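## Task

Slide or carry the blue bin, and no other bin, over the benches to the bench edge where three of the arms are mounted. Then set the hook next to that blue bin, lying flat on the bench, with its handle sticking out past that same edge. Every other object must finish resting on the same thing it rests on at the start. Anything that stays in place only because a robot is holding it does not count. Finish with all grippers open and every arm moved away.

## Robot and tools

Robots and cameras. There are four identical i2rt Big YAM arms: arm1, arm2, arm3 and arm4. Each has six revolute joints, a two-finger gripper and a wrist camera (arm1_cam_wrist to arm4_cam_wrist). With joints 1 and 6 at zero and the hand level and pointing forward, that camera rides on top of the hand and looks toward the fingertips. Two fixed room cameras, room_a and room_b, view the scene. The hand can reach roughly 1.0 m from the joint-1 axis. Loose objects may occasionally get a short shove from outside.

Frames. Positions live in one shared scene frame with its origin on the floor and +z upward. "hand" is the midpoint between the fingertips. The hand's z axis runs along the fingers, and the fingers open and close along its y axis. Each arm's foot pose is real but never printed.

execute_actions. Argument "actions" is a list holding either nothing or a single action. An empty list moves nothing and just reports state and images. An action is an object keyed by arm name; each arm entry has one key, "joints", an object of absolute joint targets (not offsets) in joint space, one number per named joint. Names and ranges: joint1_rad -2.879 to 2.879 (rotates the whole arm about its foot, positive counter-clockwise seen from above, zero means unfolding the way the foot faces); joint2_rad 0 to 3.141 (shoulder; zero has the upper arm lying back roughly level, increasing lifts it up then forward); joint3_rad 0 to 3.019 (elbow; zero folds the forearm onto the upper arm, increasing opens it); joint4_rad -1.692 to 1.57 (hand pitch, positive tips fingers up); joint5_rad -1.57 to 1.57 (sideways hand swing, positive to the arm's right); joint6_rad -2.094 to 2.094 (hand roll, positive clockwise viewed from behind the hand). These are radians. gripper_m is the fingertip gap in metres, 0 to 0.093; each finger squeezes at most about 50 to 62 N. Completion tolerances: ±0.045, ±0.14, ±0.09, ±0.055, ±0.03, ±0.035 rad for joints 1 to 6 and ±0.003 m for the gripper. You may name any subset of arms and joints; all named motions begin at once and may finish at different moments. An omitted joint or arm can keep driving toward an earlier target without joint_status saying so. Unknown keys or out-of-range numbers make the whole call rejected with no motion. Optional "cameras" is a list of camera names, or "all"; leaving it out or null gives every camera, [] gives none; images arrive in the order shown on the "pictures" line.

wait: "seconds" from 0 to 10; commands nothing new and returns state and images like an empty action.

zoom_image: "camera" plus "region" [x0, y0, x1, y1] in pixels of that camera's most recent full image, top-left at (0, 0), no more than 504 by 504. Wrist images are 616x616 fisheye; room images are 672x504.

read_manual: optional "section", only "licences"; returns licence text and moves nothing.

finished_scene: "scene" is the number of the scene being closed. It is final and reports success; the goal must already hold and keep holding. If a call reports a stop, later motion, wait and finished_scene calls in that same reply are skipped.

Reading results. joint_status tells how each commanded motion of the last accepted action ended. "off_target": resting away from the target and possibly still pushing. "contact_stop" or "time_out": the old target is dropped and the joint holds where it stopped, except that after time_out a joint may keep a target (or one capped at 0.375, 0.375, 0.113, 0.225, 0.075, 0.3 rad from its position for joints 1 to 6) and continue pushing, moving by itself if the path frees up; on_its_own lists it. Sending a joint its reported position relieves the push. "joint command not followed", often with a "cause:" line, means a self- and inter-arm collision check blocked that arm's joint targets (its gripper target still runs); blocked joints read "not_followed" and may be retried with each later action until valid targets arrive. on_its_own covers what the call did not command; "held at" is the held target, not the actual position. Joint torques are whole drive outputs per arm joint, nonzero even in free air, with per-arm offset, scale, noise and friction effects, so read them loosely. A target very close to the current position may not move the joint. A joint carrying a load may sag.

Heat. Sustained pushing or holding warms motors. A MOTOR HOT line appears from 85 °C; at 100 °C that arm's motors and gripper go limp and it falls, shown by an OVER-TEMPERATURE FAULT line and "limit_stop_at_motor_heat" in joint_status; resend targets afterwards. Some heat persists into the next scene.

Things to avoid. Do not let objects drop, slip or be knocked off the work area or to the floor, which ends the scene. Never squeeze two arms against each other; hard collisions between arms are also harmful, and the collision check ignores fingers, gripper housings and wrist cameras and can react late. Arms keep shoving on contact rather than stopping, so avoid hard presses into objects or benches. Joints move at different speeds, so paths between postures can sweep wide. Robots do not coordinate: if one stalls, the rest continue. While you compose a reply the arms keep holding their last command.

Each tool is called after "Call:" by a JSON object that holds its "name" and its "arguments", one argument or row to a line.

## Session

Call:
{"name": "execute_actions", "arguments": {
  "actions": [
    {"arm3":{"joints":{"joint1_rad":-0.7,"joint2_rad":1.5,"joint3_rad":1.3,"joint4_rad":-0.6,"joint5_rad":0,"joint6_rad":0}},"arm4":{"joints":{"joint1_rad":0,"joint2_rad":1.5,"joint3_rad":1.3,"joint4_rad":-0.6,"joint5_rad":0,"joint6_rad":0}},"arm1":{"joints":{"joint1_rad":0.15,"joint2_rad":1.5,"joint3_rad":1.3,"joint4_rad":-0.6,"joint5_rad":0,"joint6_rad":0}}}
  ]
}}

Scene clock: 1.67 s.
Joint torques (N m, as the arm reports them, + toward a larger angle): arm1=[ -0.75 -13.41  11.66   3.13  -0.03   0.25] | arm2=[-0.52  4.7   6.34  2.39 -0.02 -0.08] | arm3=[  0.57 -14.9   12.5    2.42   0.1    0.08] | arm4=[  1.72 -12.54  10.41   1.91   0.06   0.04]
Motor temperatures (°C, as the motors report them): arm1=[21 27 30 22 21 21] | arm2=[23 25 24 21 22 21] | arm3=[20 25 27 21 24 23] | arm4=[21 22 30 21 23 23]
arm1.joint_positions: joint1_rad=+0.150 joint2_rad=+1.497 joint3_rad=+1.297 joint4_rad=-0.620 joint5_rad=+0.003 joint6_rad=-0.012 gripper_m=+0.095
arm1.joint_status: all done
arm1.hand: x=-0.7193 y=+0.0141 z=+1.0247 quat_wxyz=(-0.255, +0.668, -0.649, -0.259) (m; scene frame)
arm2.joint_positions: joint1_rad=-0.852 joint2_rad=+0.609 joint3_rad=+1.704 joint4_rad=-1.530 joint5_rad=+0.300 joint6_rad=+0.800 gripper_m=+0.095
arm2.joint_status: not commanded
arm2.hand: x=+0.3633 y=-0.5259 z=+1.4305 quat_wxyz=(-0.453, -0.054, -0.833, -0.312) (m; scene frame)
arm3.joint_positions: joint1_rad=-0.695 joint2_rad=+1.500 joint3_rad=+1.285 joint4_rad=-0.614 joint5_rad=-0.003 joint6_rad=-0.010 gripper_m=+0.094
arm3.joint_status: all done
arm3.hand: x=+1.6083 y=-0.1583 z=+1.0343 quat_wxyz=(-0.336, +0.379, -0.849, -0.150) (m; scene frame)
arm4.joint_positions: joint1_rad=-0.007 joint2_rad=+1.496 joint3_rad=+1.289 joint4_rad=-0.619 joint5_rad=-0.001 joint6_rad=-0.013 gripper_m=+0.094
arm4.joint_status: all done
arm4.hand: x=-0.7721 y=+1.1883 z=+0.9994 quat_wxyz=(-0.250, -0.675, -0.640, +0.268) (m; scene frame)
pictures: arm1_cam_wrist, arm2_cam_wrist, arm3_cam_wrist, arm4_cam_wrist, room_a, room_b
Images, in order (width x height): arm1_cam_wrist 616x616, arm2_cam_wrist 616x616, arm3_cam_wrist 616x616, arm4_cam_wrist 616x616, room_a 672x504, room_b 672x504.

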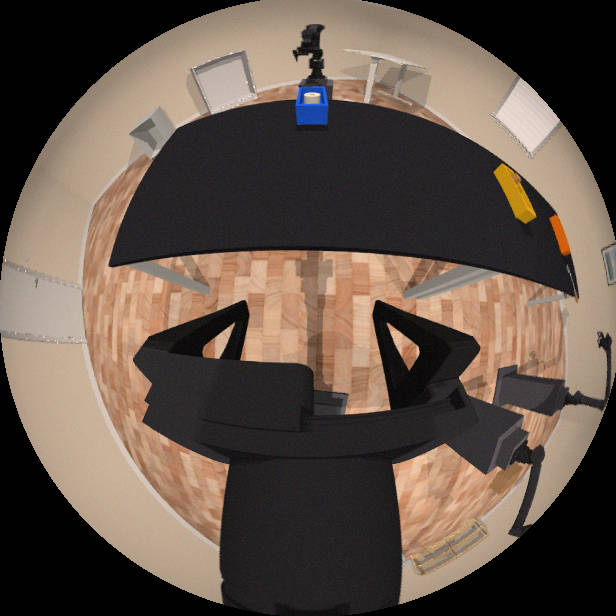

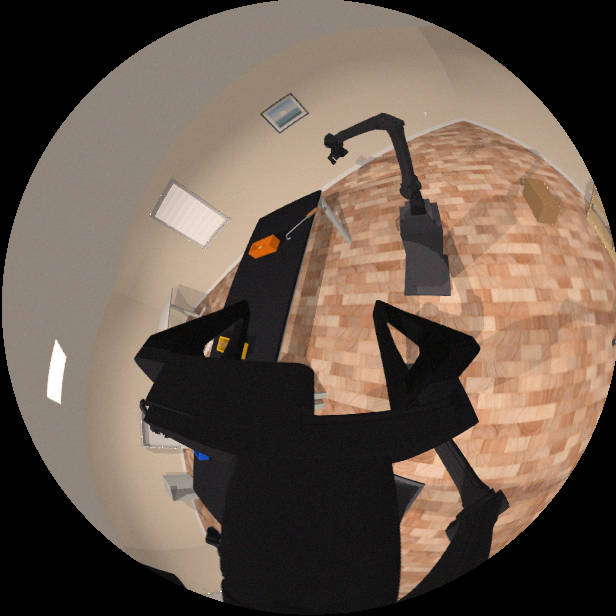

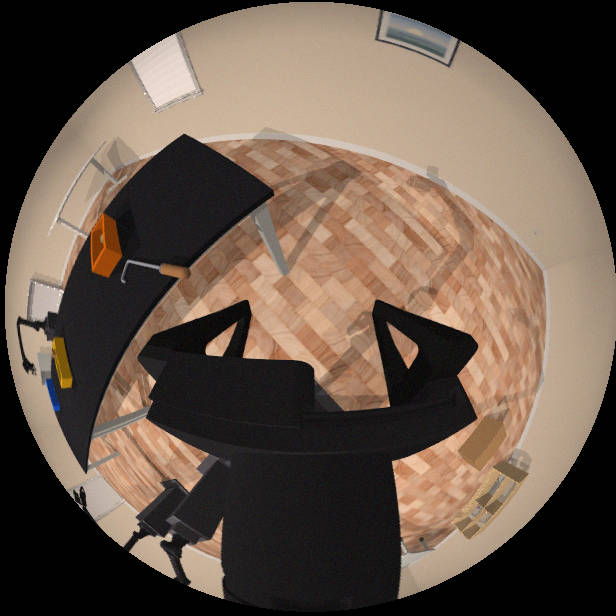

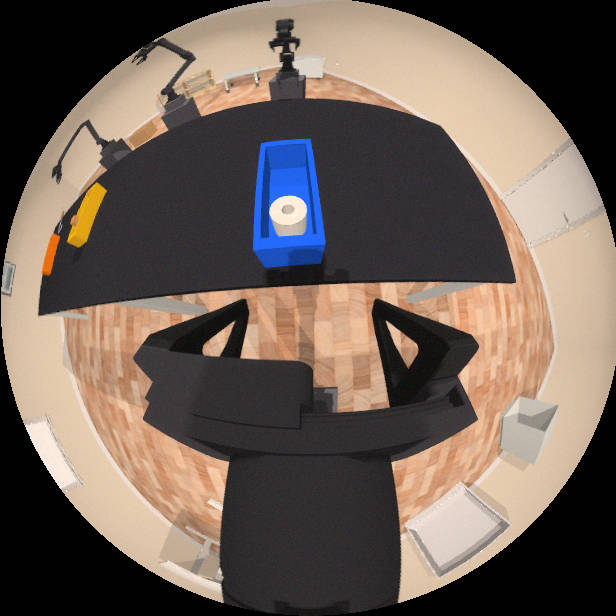

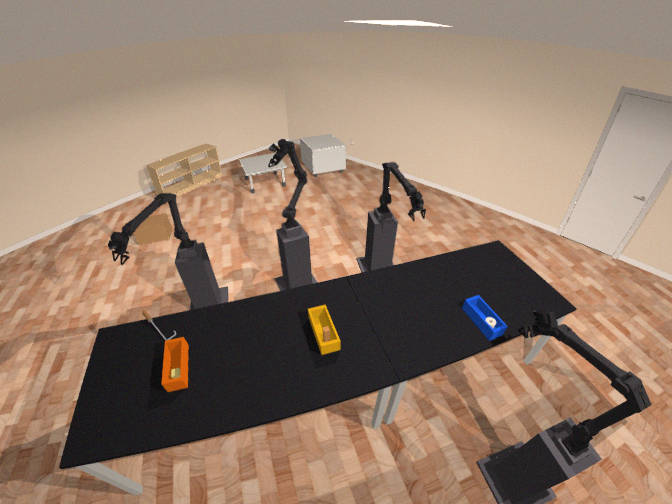

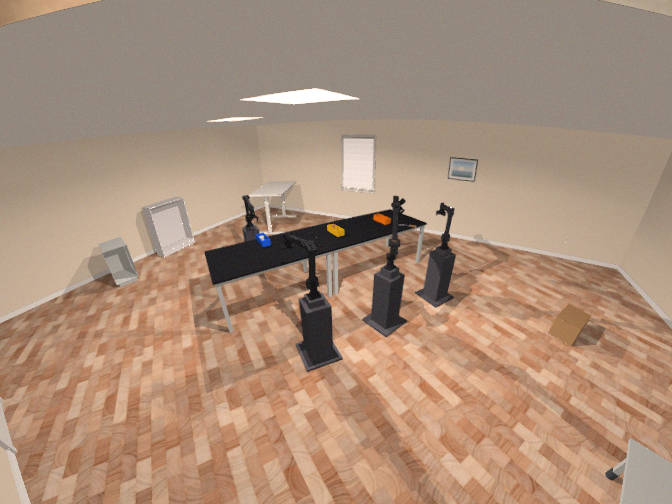

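Call:
{"name": "execute_actions", "arguments": {
  "actions": [
    {"arm3":{"joints":{"joint1_rad":-0.535,"joint2_rad":2.54,"joint3_rad":1.68,"joint4_rad":0.88,"joint5_rad":-1.18}},"arm4":{"joints":{"joint1_rad":0.05,"joint2_rad":2.04,"joint3_rad":1.0,"joint4_rad":0.87,"gripper_m":0.07}},"arm1":{"joints":{"joint2_rad":0.9}},"arm2":{"joints":{"joint1_rad":-0.93,"joint5_rad":-0.76,"joint6_rad":0}}}
  ],
  "cameras": ["arm3_cam_wrist","arm4_cam_wrist"]
}}

Scene clock: 12.77 s.
Joint torques (N m, as the arm reports them, + toward a larger angle): arm1=[-0.63 -4.04 11.71  3.21 -0.02  0.25] | arm2=[-1.47  4.74  6.31  2.23 -0.41 -0.12] | arm3=[  0.42 -25.05   9.85   2.18  -0.11   0.04] | arm4=[  0.77 -16.02   7.32   2.34   0.05   0.03]
Motor temperatures (°C, as the motors report them): arm1=[21 28 33 22 21 21] | arm2=[23 25 25 21 22 21] | arm3=[20 26 30 21 24 23] | arm4=[21 24 34 21 23 23]
arm1.joint_positions: joint1_rad=+0.150 joint2_rad=+0.898 joint3_rad=+1.295 joint4_rad=-0.611 joint5_rad=+0.003 joint6_rad=-0.012 gripper_m=+0.095
arm1.joint_status: all done
arm1.hand: x=-0.7138 y=-0.1564 z=+1.3334 quat_wxyz=(-0.440, +0.558, -0.545, -0.445) (m; scene frame)
arm2.joint_positions: joint1_rad=-0.922 joint2_rad=+0.609 joint3_rad=+1.704 joint4_rad=-1.530 joint5_rad=-0.757 joint6_rad=+0.008 gripper_m=+0.095
arm2.joint_status: all done
arm2.hand: x=+0.2226 y=-0.4424 z=+1.4470 quat_wxyz=(-0.342, +0.484, -0.645, -0.483) (m; scene frame)
arm3.joint_positions: joint1_rad=-0.530 joint2_rad=+2.536 joint3_rad=+1.660 joint4_rad=+0.868 joint5_rad=-1.177 joint6_rad=-0.006 gripper_m=+0.094
arm3.joint_status: all done
arm3.hand: x=+1.4817 y=+0.1212 z=+0.7820 quat_wxyz=(-0.333, +0.626, -0.325, -0.625) (m; scene frame)
arm4.joint_positions: joint1_rad=+0.055 joint2_rad=+2.044 joint3_rad=+0.977 joint4_rad=+0.849 joint5_rad=-0.001 joint6_rad=-0.013 gripper_m=+0.070
arm4.joint_status: all done
arm4.hand: x=-0.7350 y=+1.1077 z=+0.7951 quat_wxyz=(-0.442, -0.548, -0.551, +0.448) (m; scene frame)
pictures: arm3_cam_wrist, arm4_cam_wrist
Images, in order (width x height): arm3_cam_wrist 616x616, arm4_cam_wrist 616x616.

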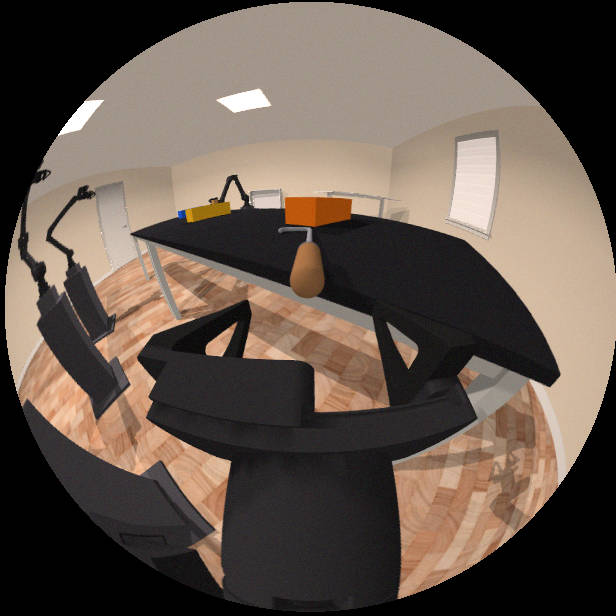

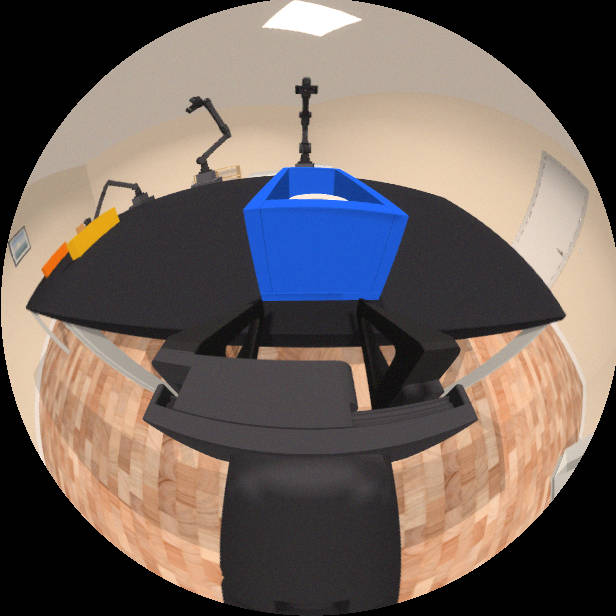

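Call:
{"name": "execute_actions", "arguments": {
  "actions": [
    {"arm3":{"joints":{"joint1_rad":-0.423,"joint2_rad":2.63,"joint3_rad":1.875,"joint4_rad":0.78,"joint5_rad":-1.07,"gripper_m":0.07}},"arm4":{"joints":{"joint1_rad":0.03,"joint2_rad":2.2,"joint3_rad":1.33,"joint4_rad":0.68}}}
  ],
  "cameras": ["arm3_cam_wrist"]
}}

Call:
{"name": "execute_actions", "arguments": {
  "actions": [
    {"arm3":{"joints":{"gripper_m":0}},"arm4":{"joints":{"joint2_rad":2.35,"joint3_rad":1.64,"joint4_rad":0.52}}}
  ],
  "cameras": []
}}

Call:
{"name": "execute_actions", "arguments": {
  "actions": [
    {"arm3":{"joints":{"joint2_rad":2.55,"joint6_rad":1.57}},"arm4":{"joints":{"joint2_rad":2.54,"joint3_rad":2.02,"joint4_rad":0.33}}}
  ],
  "cameras": ["arm3_cam_wrist","room_a"]
}}

Scene clock: 23.50 s.
Joint torques (N m, as the arm reports them, + toward a larger angle): arm1=[-0.59 -4.09 11.5   3.27 -0.02  0.25] | arm2=[-1.26  4.85  6.22  2.27 -0.41 -0.12] | arm3=[  0.29 -24.52  12.32   1.5    0.13   0.05] | arm4=[  0.83 -16.82  10.04   0.92   0.17  -0.07]
Motor temperatures (°C, as the motors report them): arm1=[21 28 34 22 21 21] | arm2=[23 25 26 21 22 21] | arm3=[20 28 31 21 24 23] | arm4=[21 25 34 21 23 23]
arm1.joint_positions: joint1_rad=+0.150 joint2_rad=+0.898 joint3_rad=+1.295 joint4_rad=-0.611 joint5_rad=+0.003 joint6_rad=-0.012 gripper_m=+0.095
arm1.joint_status: not commanded
arm1.hand: x=-0.7138 y=-0.1564 z=+1.3334 quat_wxyz=(-0.440, +0.558, -0.545, -0.445) (m; scene frame)
arm2.joint_positions: joint1_rad=-0.922 joint2_rad=+0.609 joint3_rad=+1.704 joint4_rad=-1.530 joint5_rad=-0.757 joint6_rad=+0.007 gripper_m=+0.095
arm2.joint_status: not commanded
arm2.hand: x=+0.2226 y=-0.4424 z=+1.4470 quat_wxyz=(-0.342, +0.484, -0.645, -0.483) (m; scene frame)
arm3.joint_positions: joint1_rad=-0.421 joint2_rad=+2.608 joint3_rad=+1.835 joint4_rad=+0.788 joint5_rad=-1.072 joint6_rad=-0.006 gripper_m=+0.070
arm3.joint_status: all done
arm3.hand: x=+1.4334 y=+0.1934 z=+0.7874 quat_wxyz=(-0.340, +0.627, -0.315, -0.626) (m; scene frame)
arm4.joint_positions: joint1_rad=+0.034 joint2_rad=+2.172 joint3_rad=+1.287 joint4_rad=+0.695 joint5_rad=-0.003 joint6_rad=-0.002 gripper_m=+0.070
arm4.joint_status: all done
arm4.hand: x=-0.7510 y=+1.0120 z=+0.8092 quat_wxyz=(-0.448, -0.550, -0.537, +0.457) (m; scene frame)
pictures: arm3_cam_wrist
Images, in order (width x height): arm3_cam_wrist 616x616.

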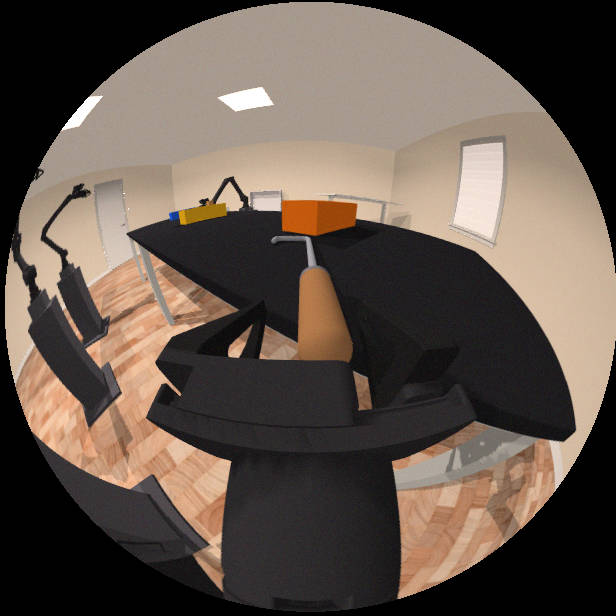

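Scene clock: 24.57 s.
Joint torques (N m, as the arm reports them, + toward a larger angle): arm1=[-0.61 -4.07 11.51  3.27 -0.02  0.25] | arm2=[-1.15  4.79  6.32  2.17 -0.39 -0.15] | arm3=[  0.46 -25.44  12.3    1.43   0.1    0.05] | arm4=[  0.88 -19.45  11.67   1.     0.17  -0.17]
Motor temperatures (°C, as the motors report them): arm1=[21 28 34 22 21 21] | arm2=[23 25 26 21 22 21] | arm3=[20 29 31 21 24 23] | arm4=[21 25 35 21 23 23]
arm1.joint_positions: joint1_rad=+0.150 joint2_rad=+0.898 joint3_rad=+1.295 joint4_rad=-0.611 joint5_rad=+0.003 joint6_rad=-0.012 gripper_m=+0.095
arm1.joint_status: not commanded
arm1.hand: x=-0.7138 y=-0.1564 z=+1.3334 quat_wxyz=(-0.440, +0.558, -0.545, -0.445) (m; scene frame)
arm2.joint_positions: joint1_rad=-0.922 joint2_rad=+0.609 joint3_rad=+1.704 joint4_rad=-1.530 joint5_rad=-0.757 joint6_rad=+0.007 gripper_m=+0.095
arm2.joint_status: not commanded
arm2.hand: x=+0.2226 y=-0.4424 z=+1.4470 quat_wxyz=(-0.342, +0.484, -0.645, -0.483) (m; scene frame)
arm3.joint_positions: joint1_rad=-0.421 joint2_rad=+2.608 joint3_rad=+1.835 joint4_rad=+0.788 joint5_rad=-1.072 joint6_rad=-0.006 gripper_m=+0.031
arm3.joint_status: gripper_m off_target (ended at +0.031, target +0.000)
arm3.hand: x=+1.4335 y=+0.1935 z=+0.7874 quat_wxyz=(-0.340, +0.627, -0.316, -0.626) (m; scene frame)
arm4.joint_positions: joint1_rad=+0.034 joint2_rad=+2.321 joint3_rad=+1.587 joint4_rad=+0.533 joint5_rad=-0.003 joint6_rad=+0.008 gripper_m=+0.070
arm4.joint_status: all done
arm4.hand: x=-0.7530 y=+0.9334 z=+0.8026 quat_wxyz=(-0.447, -0.556, -0.537, +0.451) (m; scene frame)
pictures: none
No camera images: the call's "cameras" was empty. Leave "cameras" out to get every camera's image.

Scene clock: 26.70 s.
Joint torques (N m, as the arm reports them, + toward a larger angle): arm1=[-0.62 -4.09 11.5   3.27 -0.02  0.25] | arm2=[-1.2   4.87  6.29  2.22 -0.41 -0.14] | arm3=[  0.61 -30.87  12.42   2.29   0.05   0.08] | arm4=[  0.87 -21.34  13.21   1.01   0.16  -0.19]
Motor temperatures (°C, as the motors report them): arm1=[21 28 35 22 21 21] | arm2=[23 25 26 21 22 21] | arm3=[20 29 31 21 24 23] | arm4=[21 26 36 21 23 23]
arm1.joint_positions: joint1_rad=+0.150 joint2_rad=+0.898 joint3_rad=+1.295 joint4_rad=-0.611 joint5_rad=+0.003 joint6_rad=-0.012 gripper_m=+0.095
arm1.joint_status: not commanded
arm1.hand: x=-0.7138 y=-0.1564 z=+1.3334 quat_wxyz=(-0.440, +0.558, -0.545, -0.445) (m; scene frame)
arm2.joint_positions: joint1_rad=-0.922 joint2_rad=+0.609 joint3_rad=+1.704 joint4_rad=-1.530 joint5_rad=-0.757 joint6_rad=+0.007 gripper_m=+0.095
arm2.joint_status: not commanded
arm2.hand: x=+0.2226 y=-0.4424 z=+1.4470 quat_wxyz=(-0.342, +0.484, -0.645, -0.483) (m; scene frame)
arm3.joint_positions: joint1_rad=-0.421 joint2_rad=+2.590 joint3_rad=+1.835 joint4_rad=+0.771 joint5_rad=-1.071 joint6_rad=+1.549 gripper_m=+0.031
arm3.joint_status: all done
arm3.hand: x=+1.4346 y=+0.1955 z=+0.7990 quat_wxyz=(+0.197, +0.225, -0.665, -0.685) (m; scene frame)
arm4.joint_positions: joint1_rad=+0.034 joint2_rad=+2.505 joint3_rad=+1.959 joint4_rad=+0.343 joint5_rad=-0.003 joint6_rad=+0.011 gripper_m=+0.070
arm4.joint_status: all done
arm4.hand: x=-0.7552 y=+0.8536 z=+0.8008 quat_wxyz=(-0.447, -0.557, -0.536, +0.450) (m; scene frame)
pictures: arm3_cam_wrist, room_a
Images, in order (width x height): arm3_cam_wrist 616x616, room_a 672x504.

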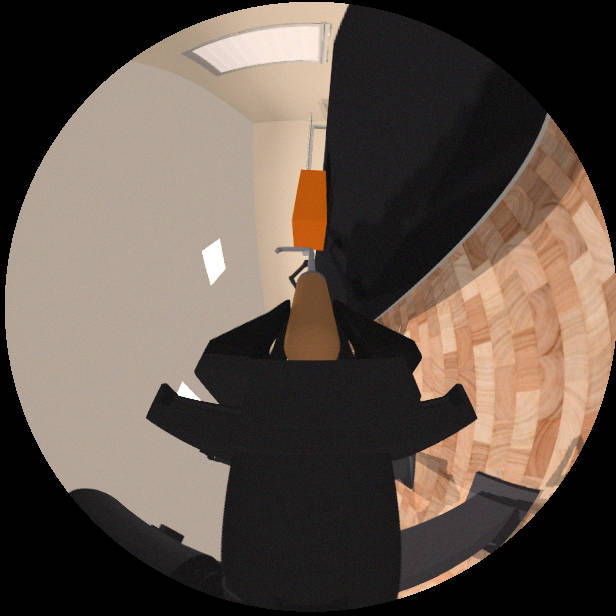

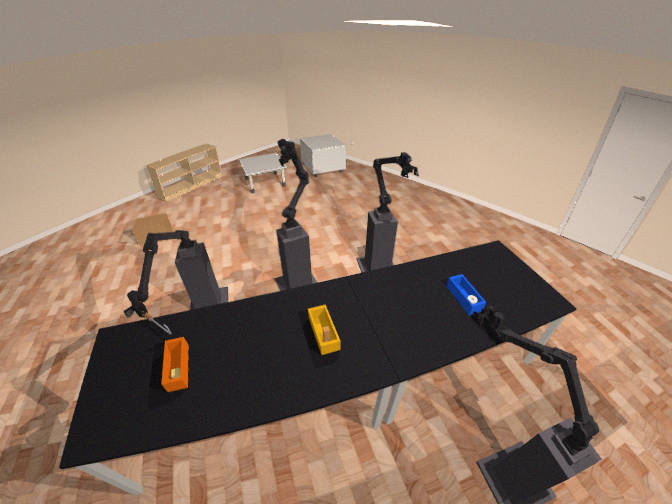

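Call:
{"name": "execute_actions", "arguments": {
  "actions": [
    {"arm3":{"joints":{"joint2_rad":2.42,"joint3_rad":2.12,"joint4_rad":0.41}},"arm4":{"joints":{"joint2_rad":2.8,"joint3_rad":2.56,"joint4_rad":0.07}}}
  ],
  "cameras": []
}}

Call:
{"name": "execute_actions", "arguments": {
  "actions": [
    {"arm3":{"joints":{"joint1_rad":-0.15,"joint5_rad":-0.65}},"arm4":{"joints":{"joint2_rad":2.45,"joint3_rad":2.0,"joint4_rad":0.4}}}
  ],
  "cameras": []
}}

Call:
{"name": "execute_actions", "arguments": {
  "actions": [
    {"arm3":{"joints":{"joint1_rad":0.15,"joint5_rad":-0.2}},"arm4":{"joints":{"joint2_rad":0.8,"joint3_rad":1,"joint4_rad":0}}}
  ],
  "cameras": []
}}

Call:
{"name": "execute_actions", "arguments": {
  "actions": [
    {"arm3":{"joints":{"joint1_rad":0.45,"joint5_rad":0.25}}}
  ],
  "cameras": []
}}

Call:
{"name": "execute_actions", "arguments": {
  "actions": [
    {"arm3":{"joints":{"joint1_rad":0.74,"joint5_rad":0.69}}}
  ],
  "cameras": []
}}

Call:
{"name": "execute_actions", "arguments": {
  "actions": [
    {"arm3":{"joints":{"joint2_rad":2.65,"joint4_rad":0.64}}}
  ],
  "cameras": ["arm3_cam_wrist","room_a"]
}}

Scene clock: 37.03 s.
Joint torques (N m, as the arm reports them, + toward a larger angle): arm1=[-0.61 -4.11 11.51  3.26 -0.02  0.25] | arm2=[-1.22  4.57  6.27  2.33 -0.4  -0.13] | arm3=[  0.27 -29.89  15.5    2.32   0.02   0.06] | arm4=[  0.88 -23.58  14.41   1.03   0.15  -0.2 ]
Motor temperatures (°C, as the motors report them): arm1=[21 27 35 22 21 21] | arm2=[23 25 26 21 22 21] | arm3=[20 32 33 21 24 23] | arm4=[21 29 42 21 23 23]
arm1.joint_positions: joint1_rad=+0.150 joint2_rad=+0.898 joint3_rad=+1.295 joint4_rad=-0.611 joint5_rad=+0.003 joint6_rad=-0.012 gripper_m=+0.095
arm1.joint_status: not commanded
arm1.hand: x=-0.7138 y=-0.1564 z=+1.3334 quat_wxyz=(-0.440, +0.558, -0.545, -0.445) (m; scene frame)
arm2.joint_positions: joint1_rad=-0.922 joint2_rad=+0.609 joint3_rad=+1.704 joint4_rad=-1.530 joint5_rad=-0.757 joint6_rad=+0.007 gripper_m=+0.095
arm2.joint_status: not commanded
arm2.hand: x=+0.2226 y=-0.4424 z=+1.4470 quat_wxyz=(-0.342, +0.484, -0.645, -0.483) (m; scene frame)
arm3.joint_positions: joint1_rad=-0.421 joint2_rad=+2.432 joint3_rad=+2.069 joint4_rad=+0.399 joint5_rad=-1.070 joint6_rad=+1.551 gripper_m=+0.031
arm3.joint_status: all done
arm3.hand: x=+1.4572 y=+0.2400 z=+0.9832 quat_wxyz=(+0.192, +0.229, -0.660, -0.689) (m; scene frame)
arm4.joint_positions: joint1_rad=+0.034 joint2_rad=+2.763 joint3_rad=+2.495 joint4_rad=+0.083 joint5_rad=-0.003 joint6_rad=+0.012 gripper_m=+0.070
arm4.joint_status: all done
arm4.hand: x=-0.7571 y=+0.7788 z=+0.8091 quat_wxyz=(-0.452, -0.553, -0.532, +0.455) (m; scene frame)
pictures: none
No camera images: the call's "cameras" was empty. Leave "cameras" out to get every camera's image.

Scene clock: 39.17 s.
Joint torques (N m, as the arm reports them, + toward a larger angle): arm1=[-0.61 -4.1  11.51  3.27 -0.02  0.25] | arm2=[-1.08  4.42  6.3   2.2  -0.41 -0.12] | arm3=[  0.38 -29.82  15.69   2.77   0.02   0.04] | arm4=[  0.83 -21.47   8.76   1.88   0.15  -0.2 ]
Motor temperatures (°C, as the motors report them): arm1=[21 27 35 22 21 21] | arm2=[23 25 26 21 22 21] | arm3=[20 32 34 21 24 23] | arm4=[21 29 41 21 23 23]
arm1.joint_positions: joint1_rad=+0.150 joint2_rad=+0.898 joint3_rad=+1.295 joint4_rad=-0.611 joint5_rad=+0.003 joint6_rad=-0.012 gripper_m=+0.095
arm1.joint_status: not commanded
arm1.hand: x=-0.7138 y=-0.1564 z=+1.3334 quat_wxyz=(-0.440, +0.558, -0.545, -0.445) (m; scene frame)
arm2.joint_positions: joint1_rad=-0.922 joint2_rad=+0.609 joint3_rad=+1.704 joint4_rad=-1.530 joint5_rad=-0.757 joint6_rad=+0.007 gripper_m=+0.095
arm2.joint_status: not commanded
arm2.hand: x=+0.2226 y=-0.4424 z=+1.4470 quat_wxyz=(-0.342, +0.484, -0.645, -0.483) (m; scene frame)
arm3.joint_positions: joint1_rad=-0.148 joint2_rad=+2.432 joint3_rad=+2.069 joint4_rad=+0.392 joint5_rad=-0.650 joint6_rad=+1.552 gripper_m=+0.031
arm3.joint_status: all done
arm3.hand: x=+1.2774 y=+0.3217 z=+0.9837 quat_wxyz=(+0.147, +0.173, -0.674, -0.703) (m; scene frame)
arm4.joint_positions: joint1_rad=+0.034 joint2_rad=+2.419 joint3_rad=+2.009 joint4_rad=+0.390 joint5_rad=-0.003 joint6_rad=+0.012 gripper_m=+0.070
arm4.joint_status: all done
arm4.hand: x=-0.7558 y=+0.8414 z=+0.9204 quat_wxyz=(-0.495, -0.513, -0.494, +0.499) (m; scene frame)
pictures: none
No camera images: the call's "cameras" was empty. Leave "cameras" out to get every camera's image.

Scene clock: 41.37 s.
Joint torques (N m, as the arm reports them, + toward a larger angle): arm1=[-0.58 -4.07 11.51  3.26 -0.02  0.25] | arm2=[-0.97  4.4   6.33  2.22 -0.42 -0.13] | arm3=[  0.14 -29.89  15.76   3.18  -0.01   0.05] | arm4=[ 0.78 -3.17  8.88  0.86  0.15 -0.2 ]
Motor temperatures (°C, as the motors report them): arm1=[21 27 36 22 21 21] | arm2=[23 25 26 21 22 21] | arm3=[20 32 35 21 24 23] | arm4=[21 29 41 21 23 23]
arm1.joint_positions: joint1_rad=+0.150 joint2_rad=+0.898 joint3_rad=+1.295 joint4_rad=-0.611 joint5_rad=+0.003 joint6_rad=-0.012 gripper_m=+0.095
arm1.joint_status: not commanded
arm1.hand: x=-0.7138 y=-0.1564 z=+1.3334 quat_wxyz=(-0.440, +0.558, -0.545, -0.445) (m; scene frame)
arm2.joint_positions: joint1_rad=-0.922 joint2_rad=+0.609 joint3_rad=+1.704 joint4_rad=-1.530 joint5_rad=-0.757 joint6_rad=+0.007 gripper_m=+0.095
arm2.joint_status: not commanded
arm2.hand: x=+0.2226 y=-0.4424 z=+1.4470 quat_wxyz=(-0.342, +0.484, -0.645, -0.483) (m; scene frame)
arm3.joint_positions: joint1_rad=+0.154 joint2_rad=+2.432 joint3_rad=+2.069 joint4_rad=+0.386 joint5_rad=-0.200 joint6_rad=+1.553 gripper_m=+0.031
arm3.joint_status: all done
arm3.hand: x=+1.0650 y=+0.3411 z=+0.9822 quat_wxyz=(+0.100, +0.118, -0.686, -0.711) (m; scene frame)
arm4.joint_positions: joint1_rad=+0.034 joint2_rad=+0.792 joint3_rad=+1.014 joint4_rad=+0.013 joint5_rad=-0.003 joint6_rad=+0.012 gripper_m=+0.070
arm4.joint_status: all done
arm4.hand: x=-0.7434 y=+1.3746 z=+1.3331 quat_wxyz=(-0.554, -0.445, -0.428, +0.559) (m; scene frame)
pictures: none
No camera images: the call's "cameras" was empty. Leave "cameras" out to get every camera's image.

Scene clock: 43.57 s.
Joint torques (N m, as the arm reports them, + toward a larger angle): arm1=[-0.6  -4.11 11.51  3.26 -0.02  0.25] | arm2=[-1.09  4.83  6.24  2.25 -0.4  -0.13] | arm3=[  0.1  -30.12  15.69   3.17  -0.04   0.04] | arm4=[ 0.76 -3.28  8.83  0.87  0.15 -0.2 ]
Motor temperatures (°C, as the motors report them): arm1=[21 27 36 22 21 21] | arm2=[23 25 26 21 22 21] | arm3=[20 32 35 21 24 23] | arm4=[21 28 40 21 23 23]
arm1.joint_positions: joint1_rad=+0.150 joint2_rad=+0.898 joint3_rad=+1.295 joint4_rad=-0.611 joint5_rad=+0.003 joint6_rad=-0.012 gripper_m=+0.095
arm1.joint_status: not commanded
arm1.hand: x=-0.7138 y=-0.1564 z=+1.3334 quat_wxyz=(-0.440, +0.558, -0.545, -0.445) (m; scene frame)
arm2.joint_positions: joint1_rad=-0.922 joint2_rad=+0.609 joint3_rad=+1.704 joint4_rad=-1.530 joint5_rad=-0.757 joint6_rad=+0.007 gripper_m=+0.095
arm2.joint_status: not commanded
arm2.hand: x=+0.2226 y=-0.4424 z=+1.4470 quat_wxyz=(-0.342, +0.484, -0.645, -0.483) (m; scene frame)
arm3.joint_positions: joint1_rad=+0.454 joint2_rad=+2.433 joint3_rad=+2.069 joint4_rad=+0.385 joint5_rad=+0.250 joint6_rad=+1.553 gripper_m=+0.031
arm3.joint_status: all done
arm3.hand: x=+0.8637 y=+0.2871 z=+0.9798 quat_wxyz=(+0.050, +0.062, -0.693, -0.716) (m; scene frame)
arm4.joint_positions: joint1_rad=+0.034 joint2_rad=+0.792 joint3_rad=+1.014 joint4_rad=+0.013 joint5_rad=-0.003 joint6_rad=+0.012 gripper_m=+0.070
arm4.joint_status: not commanded
arm4.hand: x=-0.7434 y=+1.3746 z=+1.3331 quat_wxyz=(-0.554, -0.445, -0.428, +0.559) (m; scene frame)
pictures: none
No camera images: the call's "cameras" was empty. Leave "cameras" out to get every camera's image.

Scene clock: 45.73 s.
Joint torques (N m, as the arm reports them, + toward a larger angle): arm1=[-0.55 -4.09 11.51  3.28 -0.02  0.25] | arm2=[-1.42  4.65  6.4   2.24 -0.38 -0.18] | arm3=[  0.07 -29.56  15.43   2.97  -0.06   0.03] | arm4=[ 0.76 -3.25  8.83  0.86  0.15 -0.2 ]
Motor temperatures (°C, as the motors report them): arm1=[21 27 36 22 21 21] | arm2=[23 25 26 21 22 21] | arm3=[20 32 36 21 24 23] | arm4=[21 28 40 21 23 23]
arm1.joint_positions: joint1_rad=+0.150 joint2_rad=+0.898 joint3_rad=+1.295 joint4_rad=-0.611 joint5_rad=+0.003 joint6_rad=-0.012 gripper_m=+0.095
arm1.joint_status: not commanded
arm1.hand: x=-0.7138 y=-0.1564 z=+1.3334 quat_wxyz=(-0.440, +0.558, -0.545, -0.445) (m; scene frame)
arm2.joint_positions: joint1_rad=-0.922 joint2_rad=+0.609 joint3_rad=+1.704 joint4_rad=-1.530 joint5_rad=-0.757 joint6_rad=+0.007 gripper_m=+0.095
arm2.joint_status: not commanded
arm2.hand: x=+0.2226 y=-0.4424 z=+1.4470 quat_wxyz=(-0.342, +0.484, -0.645, -0.483) (m; scene frame)
arm3.joint_positions: joint1_rad=+0.743 joint2_rad=+2.433 joint3_rad=+2.069 joint4_rad=+0.385 joint5_rad=+0.691 joint6_rad=+1.553 gripper_m=+0.031
arm3.joint_status: all done
arm3.hand: x=+0.6973 y=+0.1704 z=+0.9768 quat_wxyz=(-0.001, +0.006, -0.697, -0.717) (m; scene frame)
arm4.joint_positions: joint1_rad=+0.034 joint2_rad=+0.792 joint3_rad=+1.014 joint4_rad=+0.013 joint5_rad=-0.003 joint6_rad=+0.012 gripper_m=+0.070
arm4.joint_status: not commanded
arm4.hand: x=-0.7434 y=+1.3746 z=+1.3331 quat_wxyz=(-0.554, -0.445, -0.428, +0.559) (m; scene frame)
pictures: none
No camera images: the call's "cameras" was empty. Leave "cameras" out to get every camera's image.

Scene clock: 46.83 s.
Joint torques (N m, as the arm reports them, + toward a larger angle): arm1=[-0.6  -4.08 11.51  3.26 -0.02  0.25] | arm2=[-1.18  4.35  6.19  2.22 -0.39 -0.15] | arm3=[  0.3  -32.96  14.13   3.     0.    -0.02] | arm4=[ 0.77 -3.24  8.83  0.87  0.15 -0.2 ]
Motor temperatures (°C, as the motors report them): arm1=[21 27 36 22 21 21] | arm2=[23 25 26 21 22 21] | arm3=[20 33 36 21 24 23] | arm4=[21 27 40 21 23 23]
arm1.joint_positions: joint1_rad=+0.150 joint2_rad=+0.898 joint3_rad=+1.295 joint4_rad=-0.611 joint5_rad=+0.003 joint6_rad=-0.012 gripper_m=+0.095
arm1.joint_status: not commanded
arm1.hand: x=-0.7138 y=-0.1564 z=+1.3334 quat_wxyz=(-0.440, +0.558, -0.545, -0.445) (m; scene frame)
arm2.joint_positions: joint1_rad=-0.922 joint2_rad=+0.609 joint3_rad=+1.704 joint4_rad=-1.530 joint5_rad=-0.757 joint6_rad=+0.007 gripper_m=+0.095
arm2.joint_status: not commanded
arm2.hand: x=+0.2226 y=-0.4424 z=+1.4470 quat_wxyz=(-0.342, +0.484, -0.645, -0.483) (m; scene frame)
arm3.joint_positions: joint1_rad=+0.743 joint2_rad=+2.699 joint3_rad=+2.071 joint4_rad=+0.614 joint5_rad=+0.690 joint6_rad=+1.560 gripper_m=+0.031
arm3.joint_status: all done
arm3.hand: x=+0.7038 y=+0.1666 z=+0.7866 quat_wxyz=(-0.006, +0.012, -0.707, -0.707) (m; scene frame)
arm4.joint_positions: joint1_rad=+0.034 joint2_rad=+0.792 joint3_rad=+1.014 joint4_rad=+0.013 joint5_rad=-0.003 joint6_rad=+0.012 gripper_m=+0.070
arm4.joint_status: not commanded
arm4.hand: x=-0.7434 y=+1.3746 z=+1.3331 quat_wxyz=(-0.554, -0.445, -0.428, +0.559) (m; scene frame)
pictures: arm3_cam_wrist, room_a
Images, in order (width x height): arm3_cam_wrist 616x616, room_a 672x504.

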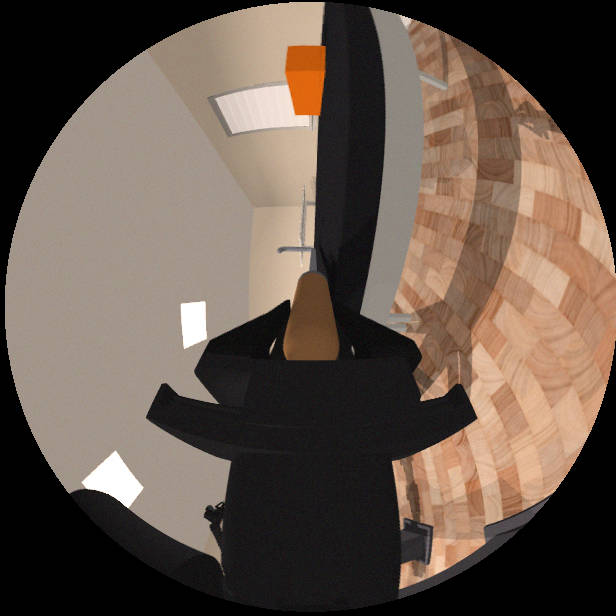

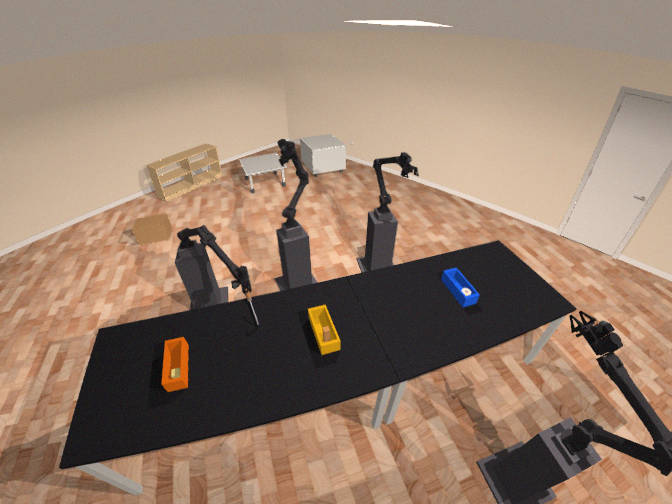

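Call:
{"name": "execute_actions", "arguments": {
  "actions": [
    {"arm3":{"joints":{"joint2_rad":2.7,"joint6_rad":0}},"arm2":{"joints":{"joint1_rad":-0.835,"joint5_rad":-0.69,"joint3_rad":2.19,"joint4_rad":0.47}}}
  ],
  "cameras": []
}}

Call:
{"name": "execute_actions", "arguments": {
  "actions": [
    {"arm3":{"joints":{"gripper_m":0.093}}}
  ],
  "cameras": []
}}

Call:
{"name": "execute_actions", "arguments": {
  "actions": [
    {"arm3":{"joints":{"joint2_rad":0.9}}}
  ],
  "cameras": []
}}

Call:
{"name": "execute_actions", "arguments": {
  "actions": [
    {"arm2":{"joints":{"joint2_rad":2.62}}}
  ],
  "cameras": ["arm2_cam_wrist","room_a"]
}}

Scene clock: 56.47 s.
Joint torques (N m, as the arm reports them, + toward a larger angle): arm1=[-0.58 -4.09 11.5   3.26 -0.02  0.25] | arm2=[ 0.35 13.03 -1.95 -0.51  0.28 -0.06] | arm3=[  0.2  -28.94  13.92   2.3    0.1   -0.11] | arm4=[ 0.75 -3.26  8.83  0.87  0.15 -0.2 ]
Motor temperatures (°C, as the motors report them): arm1=[21 27 36 22 21 21] | arm2=[23 26 26 21 22 21] | arm3=[20 34 36 22 24 23] | arm4=[21 26 39 21 23 23]
arm1.joint_positions: joint1_rad=+0.150 joint2_rad=+0.898 joint3_rad=+1.295 joint4_rad=-0.611 joint5_rad=+0.003 joint6_rad=-0.012 gripper_m=+0.095
arm1.joint_status: not commanded
arm1.hand: x=-0.7138 y=-0.1564 z=+1.3334 quat_wxyz=(-0.440, +0.558, -0.545, -0.445) (m; scene frame)
arm2.joint_positions: joint1_rad=-0.845 joint2_rad=+0.597 joint3_rad=+2.195 joint4_rad=+0.460 joint5_rad=-0.691 joint6_rad=+0.007 gripper_m=+0.095
arm2.joint_status: all done
arm2.hand: x=-0.0837 y=-0.8075 z=+1.7486 quat_wxyz=(-0.861, +0.201, +0.347, -0.313) (m; scene frame)
arm3.joint_positions: joint1_rad=+0.743 joint2_rad=+2.701 joint3_rad=+2.074 joint4_rad=+0.633 joint5_rad=+0.687 joint6_rad=+0.010 gripper_m=+0.031
arm3.joint_status: all done
arm3.hand: x=+0.7029 y=+0.1670 z=+0.7908 quat_wxyz=(-0.499, +0.496, -0.495, -0.509) (m; scene frame)
arm4.joint_positions: joint1_rad=+0.034 joint2_rad=+0.792 joint3_rad=+1.014 joint4_rad=+0.013 joint5_rad=-0.003 joint6_rad=+0.012 gripper_m=+0.070
arm4.joint_status: not commanded
arm4.hand: x=-0.7434 y=+1.3746 z=+1.3331 quat_wxyz=(-0.554, -0.445, -0.428, +0.559) (m; scene frame)
pictures: none
No camera images: the call's "cameras" was empty. Leave "cameras" out to get every camera's image.

Scene clock: 57.17 s.
Joint torques (N m, as the arm reports them, + toward a larger angle): arm1=[-0.63 -4.11 11.51  3.27 -0.02  0.25] | arm2=[ 0.48 13.03 -1.78 -0.54  0.27 -0.04] | arm3=[  0.41 -29.51  13.79   2.21   0.09  -0.12] | arm4=[ 0.8  -3.23  8.83  0.86  0.15 -0.2 ]
Motor temperatures (°C, as the motors report them): arm1=[21 27 36 22 21 21] | arm2=[23 26 26 21 22 21] | arm3=[20 34 36 22 24 23] | arm4=[21 26 39 21 23 23]
arm1.joint_positions: joint1_rad=+0.150 joint2_rad=+0.898 joint3_rad=+1.295 joint4_rad=-0.611 joint5_rad=+0.003 joint6_rad=-0.012 gripper_m=+0.095
arm1.joint_status: not commanded
arm1.hand: x=-0.7138 y=-0.1564 z=+1.3334 quat_wxyz=(-0.440, +0.558, -0.545, -0.445) (m; scene frame)
arm2.joint_positions: joint1_rad=-0.845 joint2_rad=+0.597 joint3_rad=+2.195 joint4_rad=+0.460 joint5_rad=-0.691 joint6_rad=+0.007 gripper_m=+0.095
arm2.joint_status: not commanded
arm2.hand: x=-0.0837 y=-0.8075 z=+1.7486 quat_wxyz=(-0.861, +0.201, +0.347, -0.313) (m; scene frame)
arm3.joint_positions: joint1_rad=+0.743 joint2_rad=+2.701 joint3_rad=+2.074 joint4_rad=+0.633 joint5_rad=+0.687 joint6_rad=+0.009 gripper_m=+0.093
arm3.joint_status: all done
arm3.hand: x=+0.7029 y=+0.1670 z=+0.7908 quat_wxyz=(-0.500, +0.497, -0.495, -0.509) (m; scene frame)
arm4.joint_positions: joint1_rad=+0.034 joint2_rad=+0.792 joint3_rad=+1.014 joint4_rad=+0.013 joint5_rad=-0.003 joint6_rad=+0.012 gripper_m=+0.070
arm4.joint_status: not commanded
arm4.hand: x=-0.7434 y=+1.3746 z=+1.3331 quat_wxyz=(-0.554, -0.445, -0.428, +0.559) (m; scene frame)
pictures: none
No camera images: the call's "cameras" was empty. Leave "cameras" out to get every camera's image.

Scene clock: 59.57 s.
Joint torques (N m, as the arm reports them, + toward a larger angle): arm1=[-0.63 -4.1  11.5   3.27 -0.02  0.25] | arm2=[ 0.3  13.02 -1.84 -0.51  0.26 -0.05] | arm3=[ 0.6   4.88  2.67 -1.13 -0.31 -0.19] | arm4=[ 0.76 -3.25  8.83  0.86  0.15 -0.2 ]
Motor temperatures (°C, as the motors report them): arm1=[21 27 36 22 21 21] | arm2=[23 26 26 21 22 21] | arm3=[20 34 36 22 24 23] | arm4=[21 25 38 21 23 23]
arm1.joint_positions: joint1_rad=+0.150 joint2_rad=+0.898 joint3_rad=+1.295 joint4_rad=-0.611 joint5_rad=+0.003 joint6_rad=-0.012 gripper_m=+0.095
arm1.joint_status: not commanded
arm1.hand: x=-0.7138 y=-0.1564 z=+1.3334 quat_wxyz=(-0.440, +0.558, -0.545, -0.445) (m; scene frame)
arm2.joint_positions: joint1_rad=-0.845 joint2_rad=+0.597 joint3_rad=+2.195 joint4_rad=+0.460 joint5_rad=-0.691 joint6_rad=+0.007 gripper_m=+0.095
arm2.joint_status: not commanded
arm2.hand: x=-0.0837 y=-0.8075 z=+1.7486 quat_wxyz=(-0.861, +0.201, +0.347, -0.313) (m; scene frame)
arm3.joint_positions: joint1_rad=+0.743 joint2_rad=+0.911 joint3_rad=+2.119 joint4_rad=+0.645 joint5_rad=+0.688 joint6_rad=+0.007 gripper_m=+0.093
arm3.joint_status: all done
arm3.hand: x=+1.3328 y=-0.6022 z=+1.8044 quat_wxyz=(-0.347, -0.262, -0.239, -0.868) (m; scene frame)
arm4.joint_positions: joint1_rad=+0.034 joint2_rad=+0.792 joint3_rad=+1.014 joint4_rad=+0.013 joint5_rad=-0.003 joint6_rad=+0.012 gripper_m=+0.070
arm4.joint_status: not commanded
arm4.hand: x=-0.7434 y=+1.3746 z=+1.3331 quat_wxyz=(-0.554, -0.445, -0.428, +0.559) (m; scene frame)
pictures: none
No camera images: the call's "cameras" was empty. Leave "cameras" out to get every camera's image.

Scene clock: 61.80 s.
Joint torques (N m, as the arm reports them, + toward a larger angle): arm1=[-0.59 -4.09 11.51  3.26 -0.03  0.25] | arm2=[  0.34 -24.    10.33   2.36  -0.2   -0.13] | arm3=[ 0.65  4.86  2.64 -1.09 -0.3  -0.19] | arm4=[ 0.77 -3.24  8.83  0.86  0.15 -0.2 ]
Motor temperatures (°C, as the motors report them): arm1=[21 27 36 22 21 21] | arm2=[23 27 26 21 22 21] | arm3=[20 32 34 21 24 23] | arm4=[21 25 38 21 23 23]
arm1.joint_positions: joint1_rad=+0.150 joint2_rad=+0.898 joint3_rad=+1.295 joint4_rad=-0.611 joint5_rad=+0.003 joint6_rad=-0.012 gripper_m=+0.095
arm1.joint_status: not commanded
arm1.hand: x=-0.7138 y=-0.1564 z=+1.3334 quat_wxyz=(-0.440, +0.558, -0.545, -0.445) (m; scene frame)
arm2.joint_positions: joint1_rad=-0.845 joint2_rad=+2.630 joint3_rad=+2.172 joint4_rad=+0.464 joint5_rad=-0.688 joint6_rad=+0.007 gripper_m=+0.095
arm2.joint_status: all done
arm2.hand: x=+0.7538 y=+0.1898 z=+0.8843 quat_wxyz=(-0.506, +0.495, -0.499, -0.500) (m; scene frame)
arm3.joint_positions: joint1_rad=+0.743 joint2_rad=+0.911 joint3_rad=+2.119 joint4_rad=+0.645 joint5_rad=+0.688 joint6_rad=+0.007 gripper_m=+0.093
arm3.joint_status: not commanded
arm3.hand: x=+1.3328 y=-0.6022 z=+1.8044 quat_wxyz=(-0.347, -0.262, -0.239, -0.868) (m; scene frame)
arm4.joint_positions: joint1_rad=+0.034 joint2_rad=+0.792 joint3_rad=+1.014 joint4_rad=+0.013 joint5_rad=-0.003 joint6_rad=+0.012 gripper_m=+0.070
arm4.joint_status: not commanded
arm4.hand: x=-0.7434 y=+1.3746 z=+1.3331 quat_wxyz=(-0.554, -0.445, -0.428, +0.559) (m; scene frame)
pictures: arm2_cam_wrist, room_a
Images, in order (width x height): arm2_cam_wrist 616x616, room_a 672x504.

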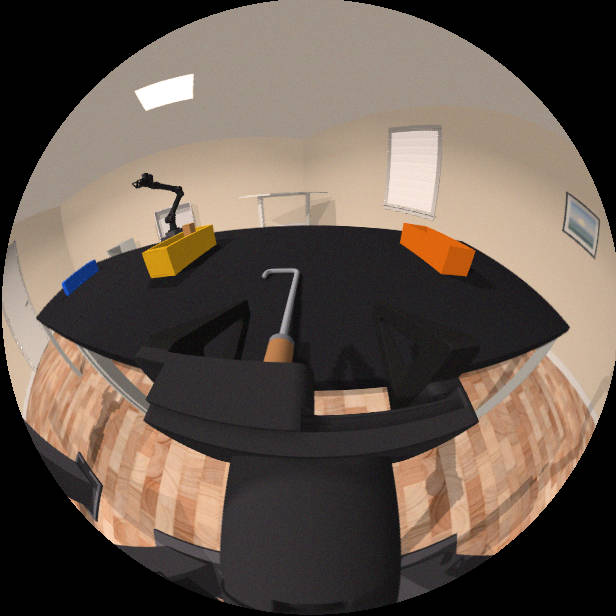

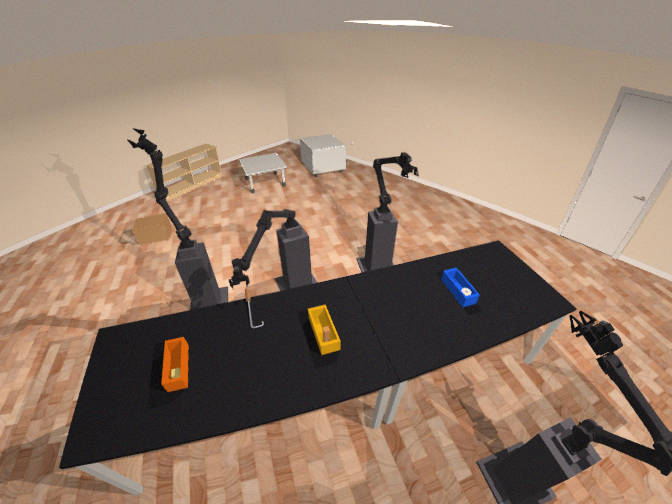

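Call:
{"name": "execute_actions", "arguments": {
  "actions": [
    {"arm2":{"joints":{"joint1_rad":-0.81,"joint2_rad":2.58,"joint3_rad":2.05,"joint4_rad":0.58}}}
  ],
  "cameras": []
}}

Call:
{"name": "execute_actions", "arguments": {
  "actions": [
    {"arm2":{"joints":{"joint2_rad":2.72,"joint4_rad":0.675}}}
  ],
  "cameras": ["arm2_cam_wrist"]
}}

Scene clock: 73.03 s.
Joint torques (N m, as the arm reports them, + toward a larger angle): arm1=[-0.58 -4.07 11.51  3.27 -0.02  0.25] | arm2=[  0.02 -22.17   8.31   2.88  -0.2   -0.09] | arm3=[ 0.57  4.78  2.71 -1.14 -0.3  -0.18] | arm4=[ 0.77 -3.24  8.82  0.86  0.15 -0.2 ]
Motor temperatures (°C, as the motors report them): arm1=[21 27 37 22 21 21] | arm2=[23 30 29 21 22 21] | arm3=[20 29 31 21 24 23] | arm4=[21 24 38 21 23 23]
arm1.joint_positions: joint1_rad=+0.150 joint2_rad=+0.898 joint3_rad=+1.295 joint4_rad=-0.611 joint5_rad=+0.003 joint6_rad=-0.012 gripper_m=+0.095
arm1.joint_status: not commanded
arm1.hand: x=-0.7138 y=-0.1564 z=+1.3334 quat_wxyz=(-0.440, +0.558, -0.545, -0.445) (m; scene frame)
arm2.joint_positions: joint1_rad=-0.813 joint2_rad=+2.580 joint3_rad=+2.055 joint4_rad=+0.563 joint5_rad=-0.688 joint6_rad=+0.007 gripper_m=+0.095
arm2.joint_status: all done
arm2.hand: x=+0.7166 y=+0.1911 z=+0.8862 quat_wxyz=(-0.509, +0.502, -0.480, -0.509) (m; scene frame)
arm3.joint_positions: joint1_rad=+0.743 joint2_rad=+0.911 joint3_rad=+2.119 joint4_rad=+0.645 joint5_rad=+0.688 joint6_rad=+0.007 gripper_m=+0.093
arm3.joint_status: not commanded
arm3.hand: x=+1.3328 y=-0.6022 z=+1.8044 quat_wxyz=(-0.347, -0.262, -0.239, -0.868) (m; scene frame)
arm4.joint_positions: joint1_rad=+0.034 joint2_rad=+0.792 joint3_rad=+1.014 joint4_rad=+0.013 joint5_rad=-0.003 joint6_rad=+0.012 gripper_m=+0.070
arm4.joint_status: not commanded
arm4.hand: x=-0.7434 y=+1.3746 z=+1.3331 quat_wxyz=(-0.554, -0.445, -0.428, +0.559) (m; scene frame)
pictures: none
No camera images: the call's "cameras" was empty. Leave "cameras" out to get every camera's image.

Scene clock: 74.23 s.
Joint torques (N m, as the arm reports them, + toward a larger angle): arm1=[-0.62 -4.08 11.51  3.26 -0.02  0.25] | arm2=[ -0.5  -23.1    8.49   2.74  -0.2   -0.1 ] | arm3=[ 0.7   4.84  2.68 -1.18 -0.3  -0.17] | arm4=[ 0.78 -3.25  8.83  0.87  0.15 -0.2 ]
Motor temperatures (°C, as the motors report them): arm1=[21 27 37 22 21 21] | arm2=[23 30 29 21 22 21] | arm3=[20 29 31 21 24 23] | arm4=[21 24 38 21 23 23]
arm1.joint_positions: joint1_rad=+0.150 joint2_rad=+0.898 joint3_rad=+1.295 joint4_rad=-0.611 joint5_rad=+0.003 joint6_rad=-0.012 gripper_m=+0.095
arm1.joint_status: not commanded
arm1.hand: x=-0.7138 y=-0.1564 z=+1.3334 quat_wxyz=(-0.440, +0.558, -0.545, -0.445) (m; scene frame)
arm2.joint_positions: joint1_rad=-0.813 joint2_rad=+2.731 joint3_rad=+2.043 joint4_rad=+0.660 joint5_rad=-0.688 joint6_rad=+0.007 gripper_m=+0.095
arm2.joint_status: all done
arm2.hand: x=+0.7063 y=+0.1782 z=+0.7671 quat_wxyz=(-0.487, +0.504, -0.503, -0.506) (m; scene frame)
arm3.joint_positions: joint1_rad=+0.743 joint2_rad=+0.911 joint3_rad=+2.119 joint4_rad=+0.645 joint5_rad=+0.688 joint6_rad=+0.007 gripper_m=+0.093
arm3.joint_status: not commanded
arm3.hand: x=+1.3328 y=-0.6022 z=+1.8044 quat_wxyz=(-0.347, -0.262, -0.239, -0.868) (m; scene frame)
arm4.joint_positions: joint1_rad=+0.034 joint2_rad=+0.792 joint3_rad=+1.014 joint4_rad=+0.013 joint5_rad=-0.003 joint6_rad=+0.012 gripper_m=+0.070
arm4.joint_status: not commanded
arm4.hand: x=-0.7434 y=+1.3746 z=+1.3331 quat_wxyz=(-0.554, -0.445, -0.428, +0.559) (m; scene frame)
pictures: arm2_cam_wrist
Images, in order (width x height): arm2_cam_wrist 616x616.

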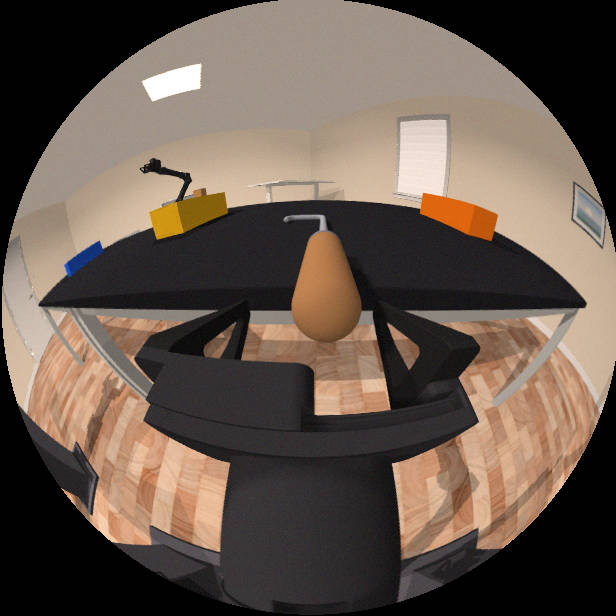

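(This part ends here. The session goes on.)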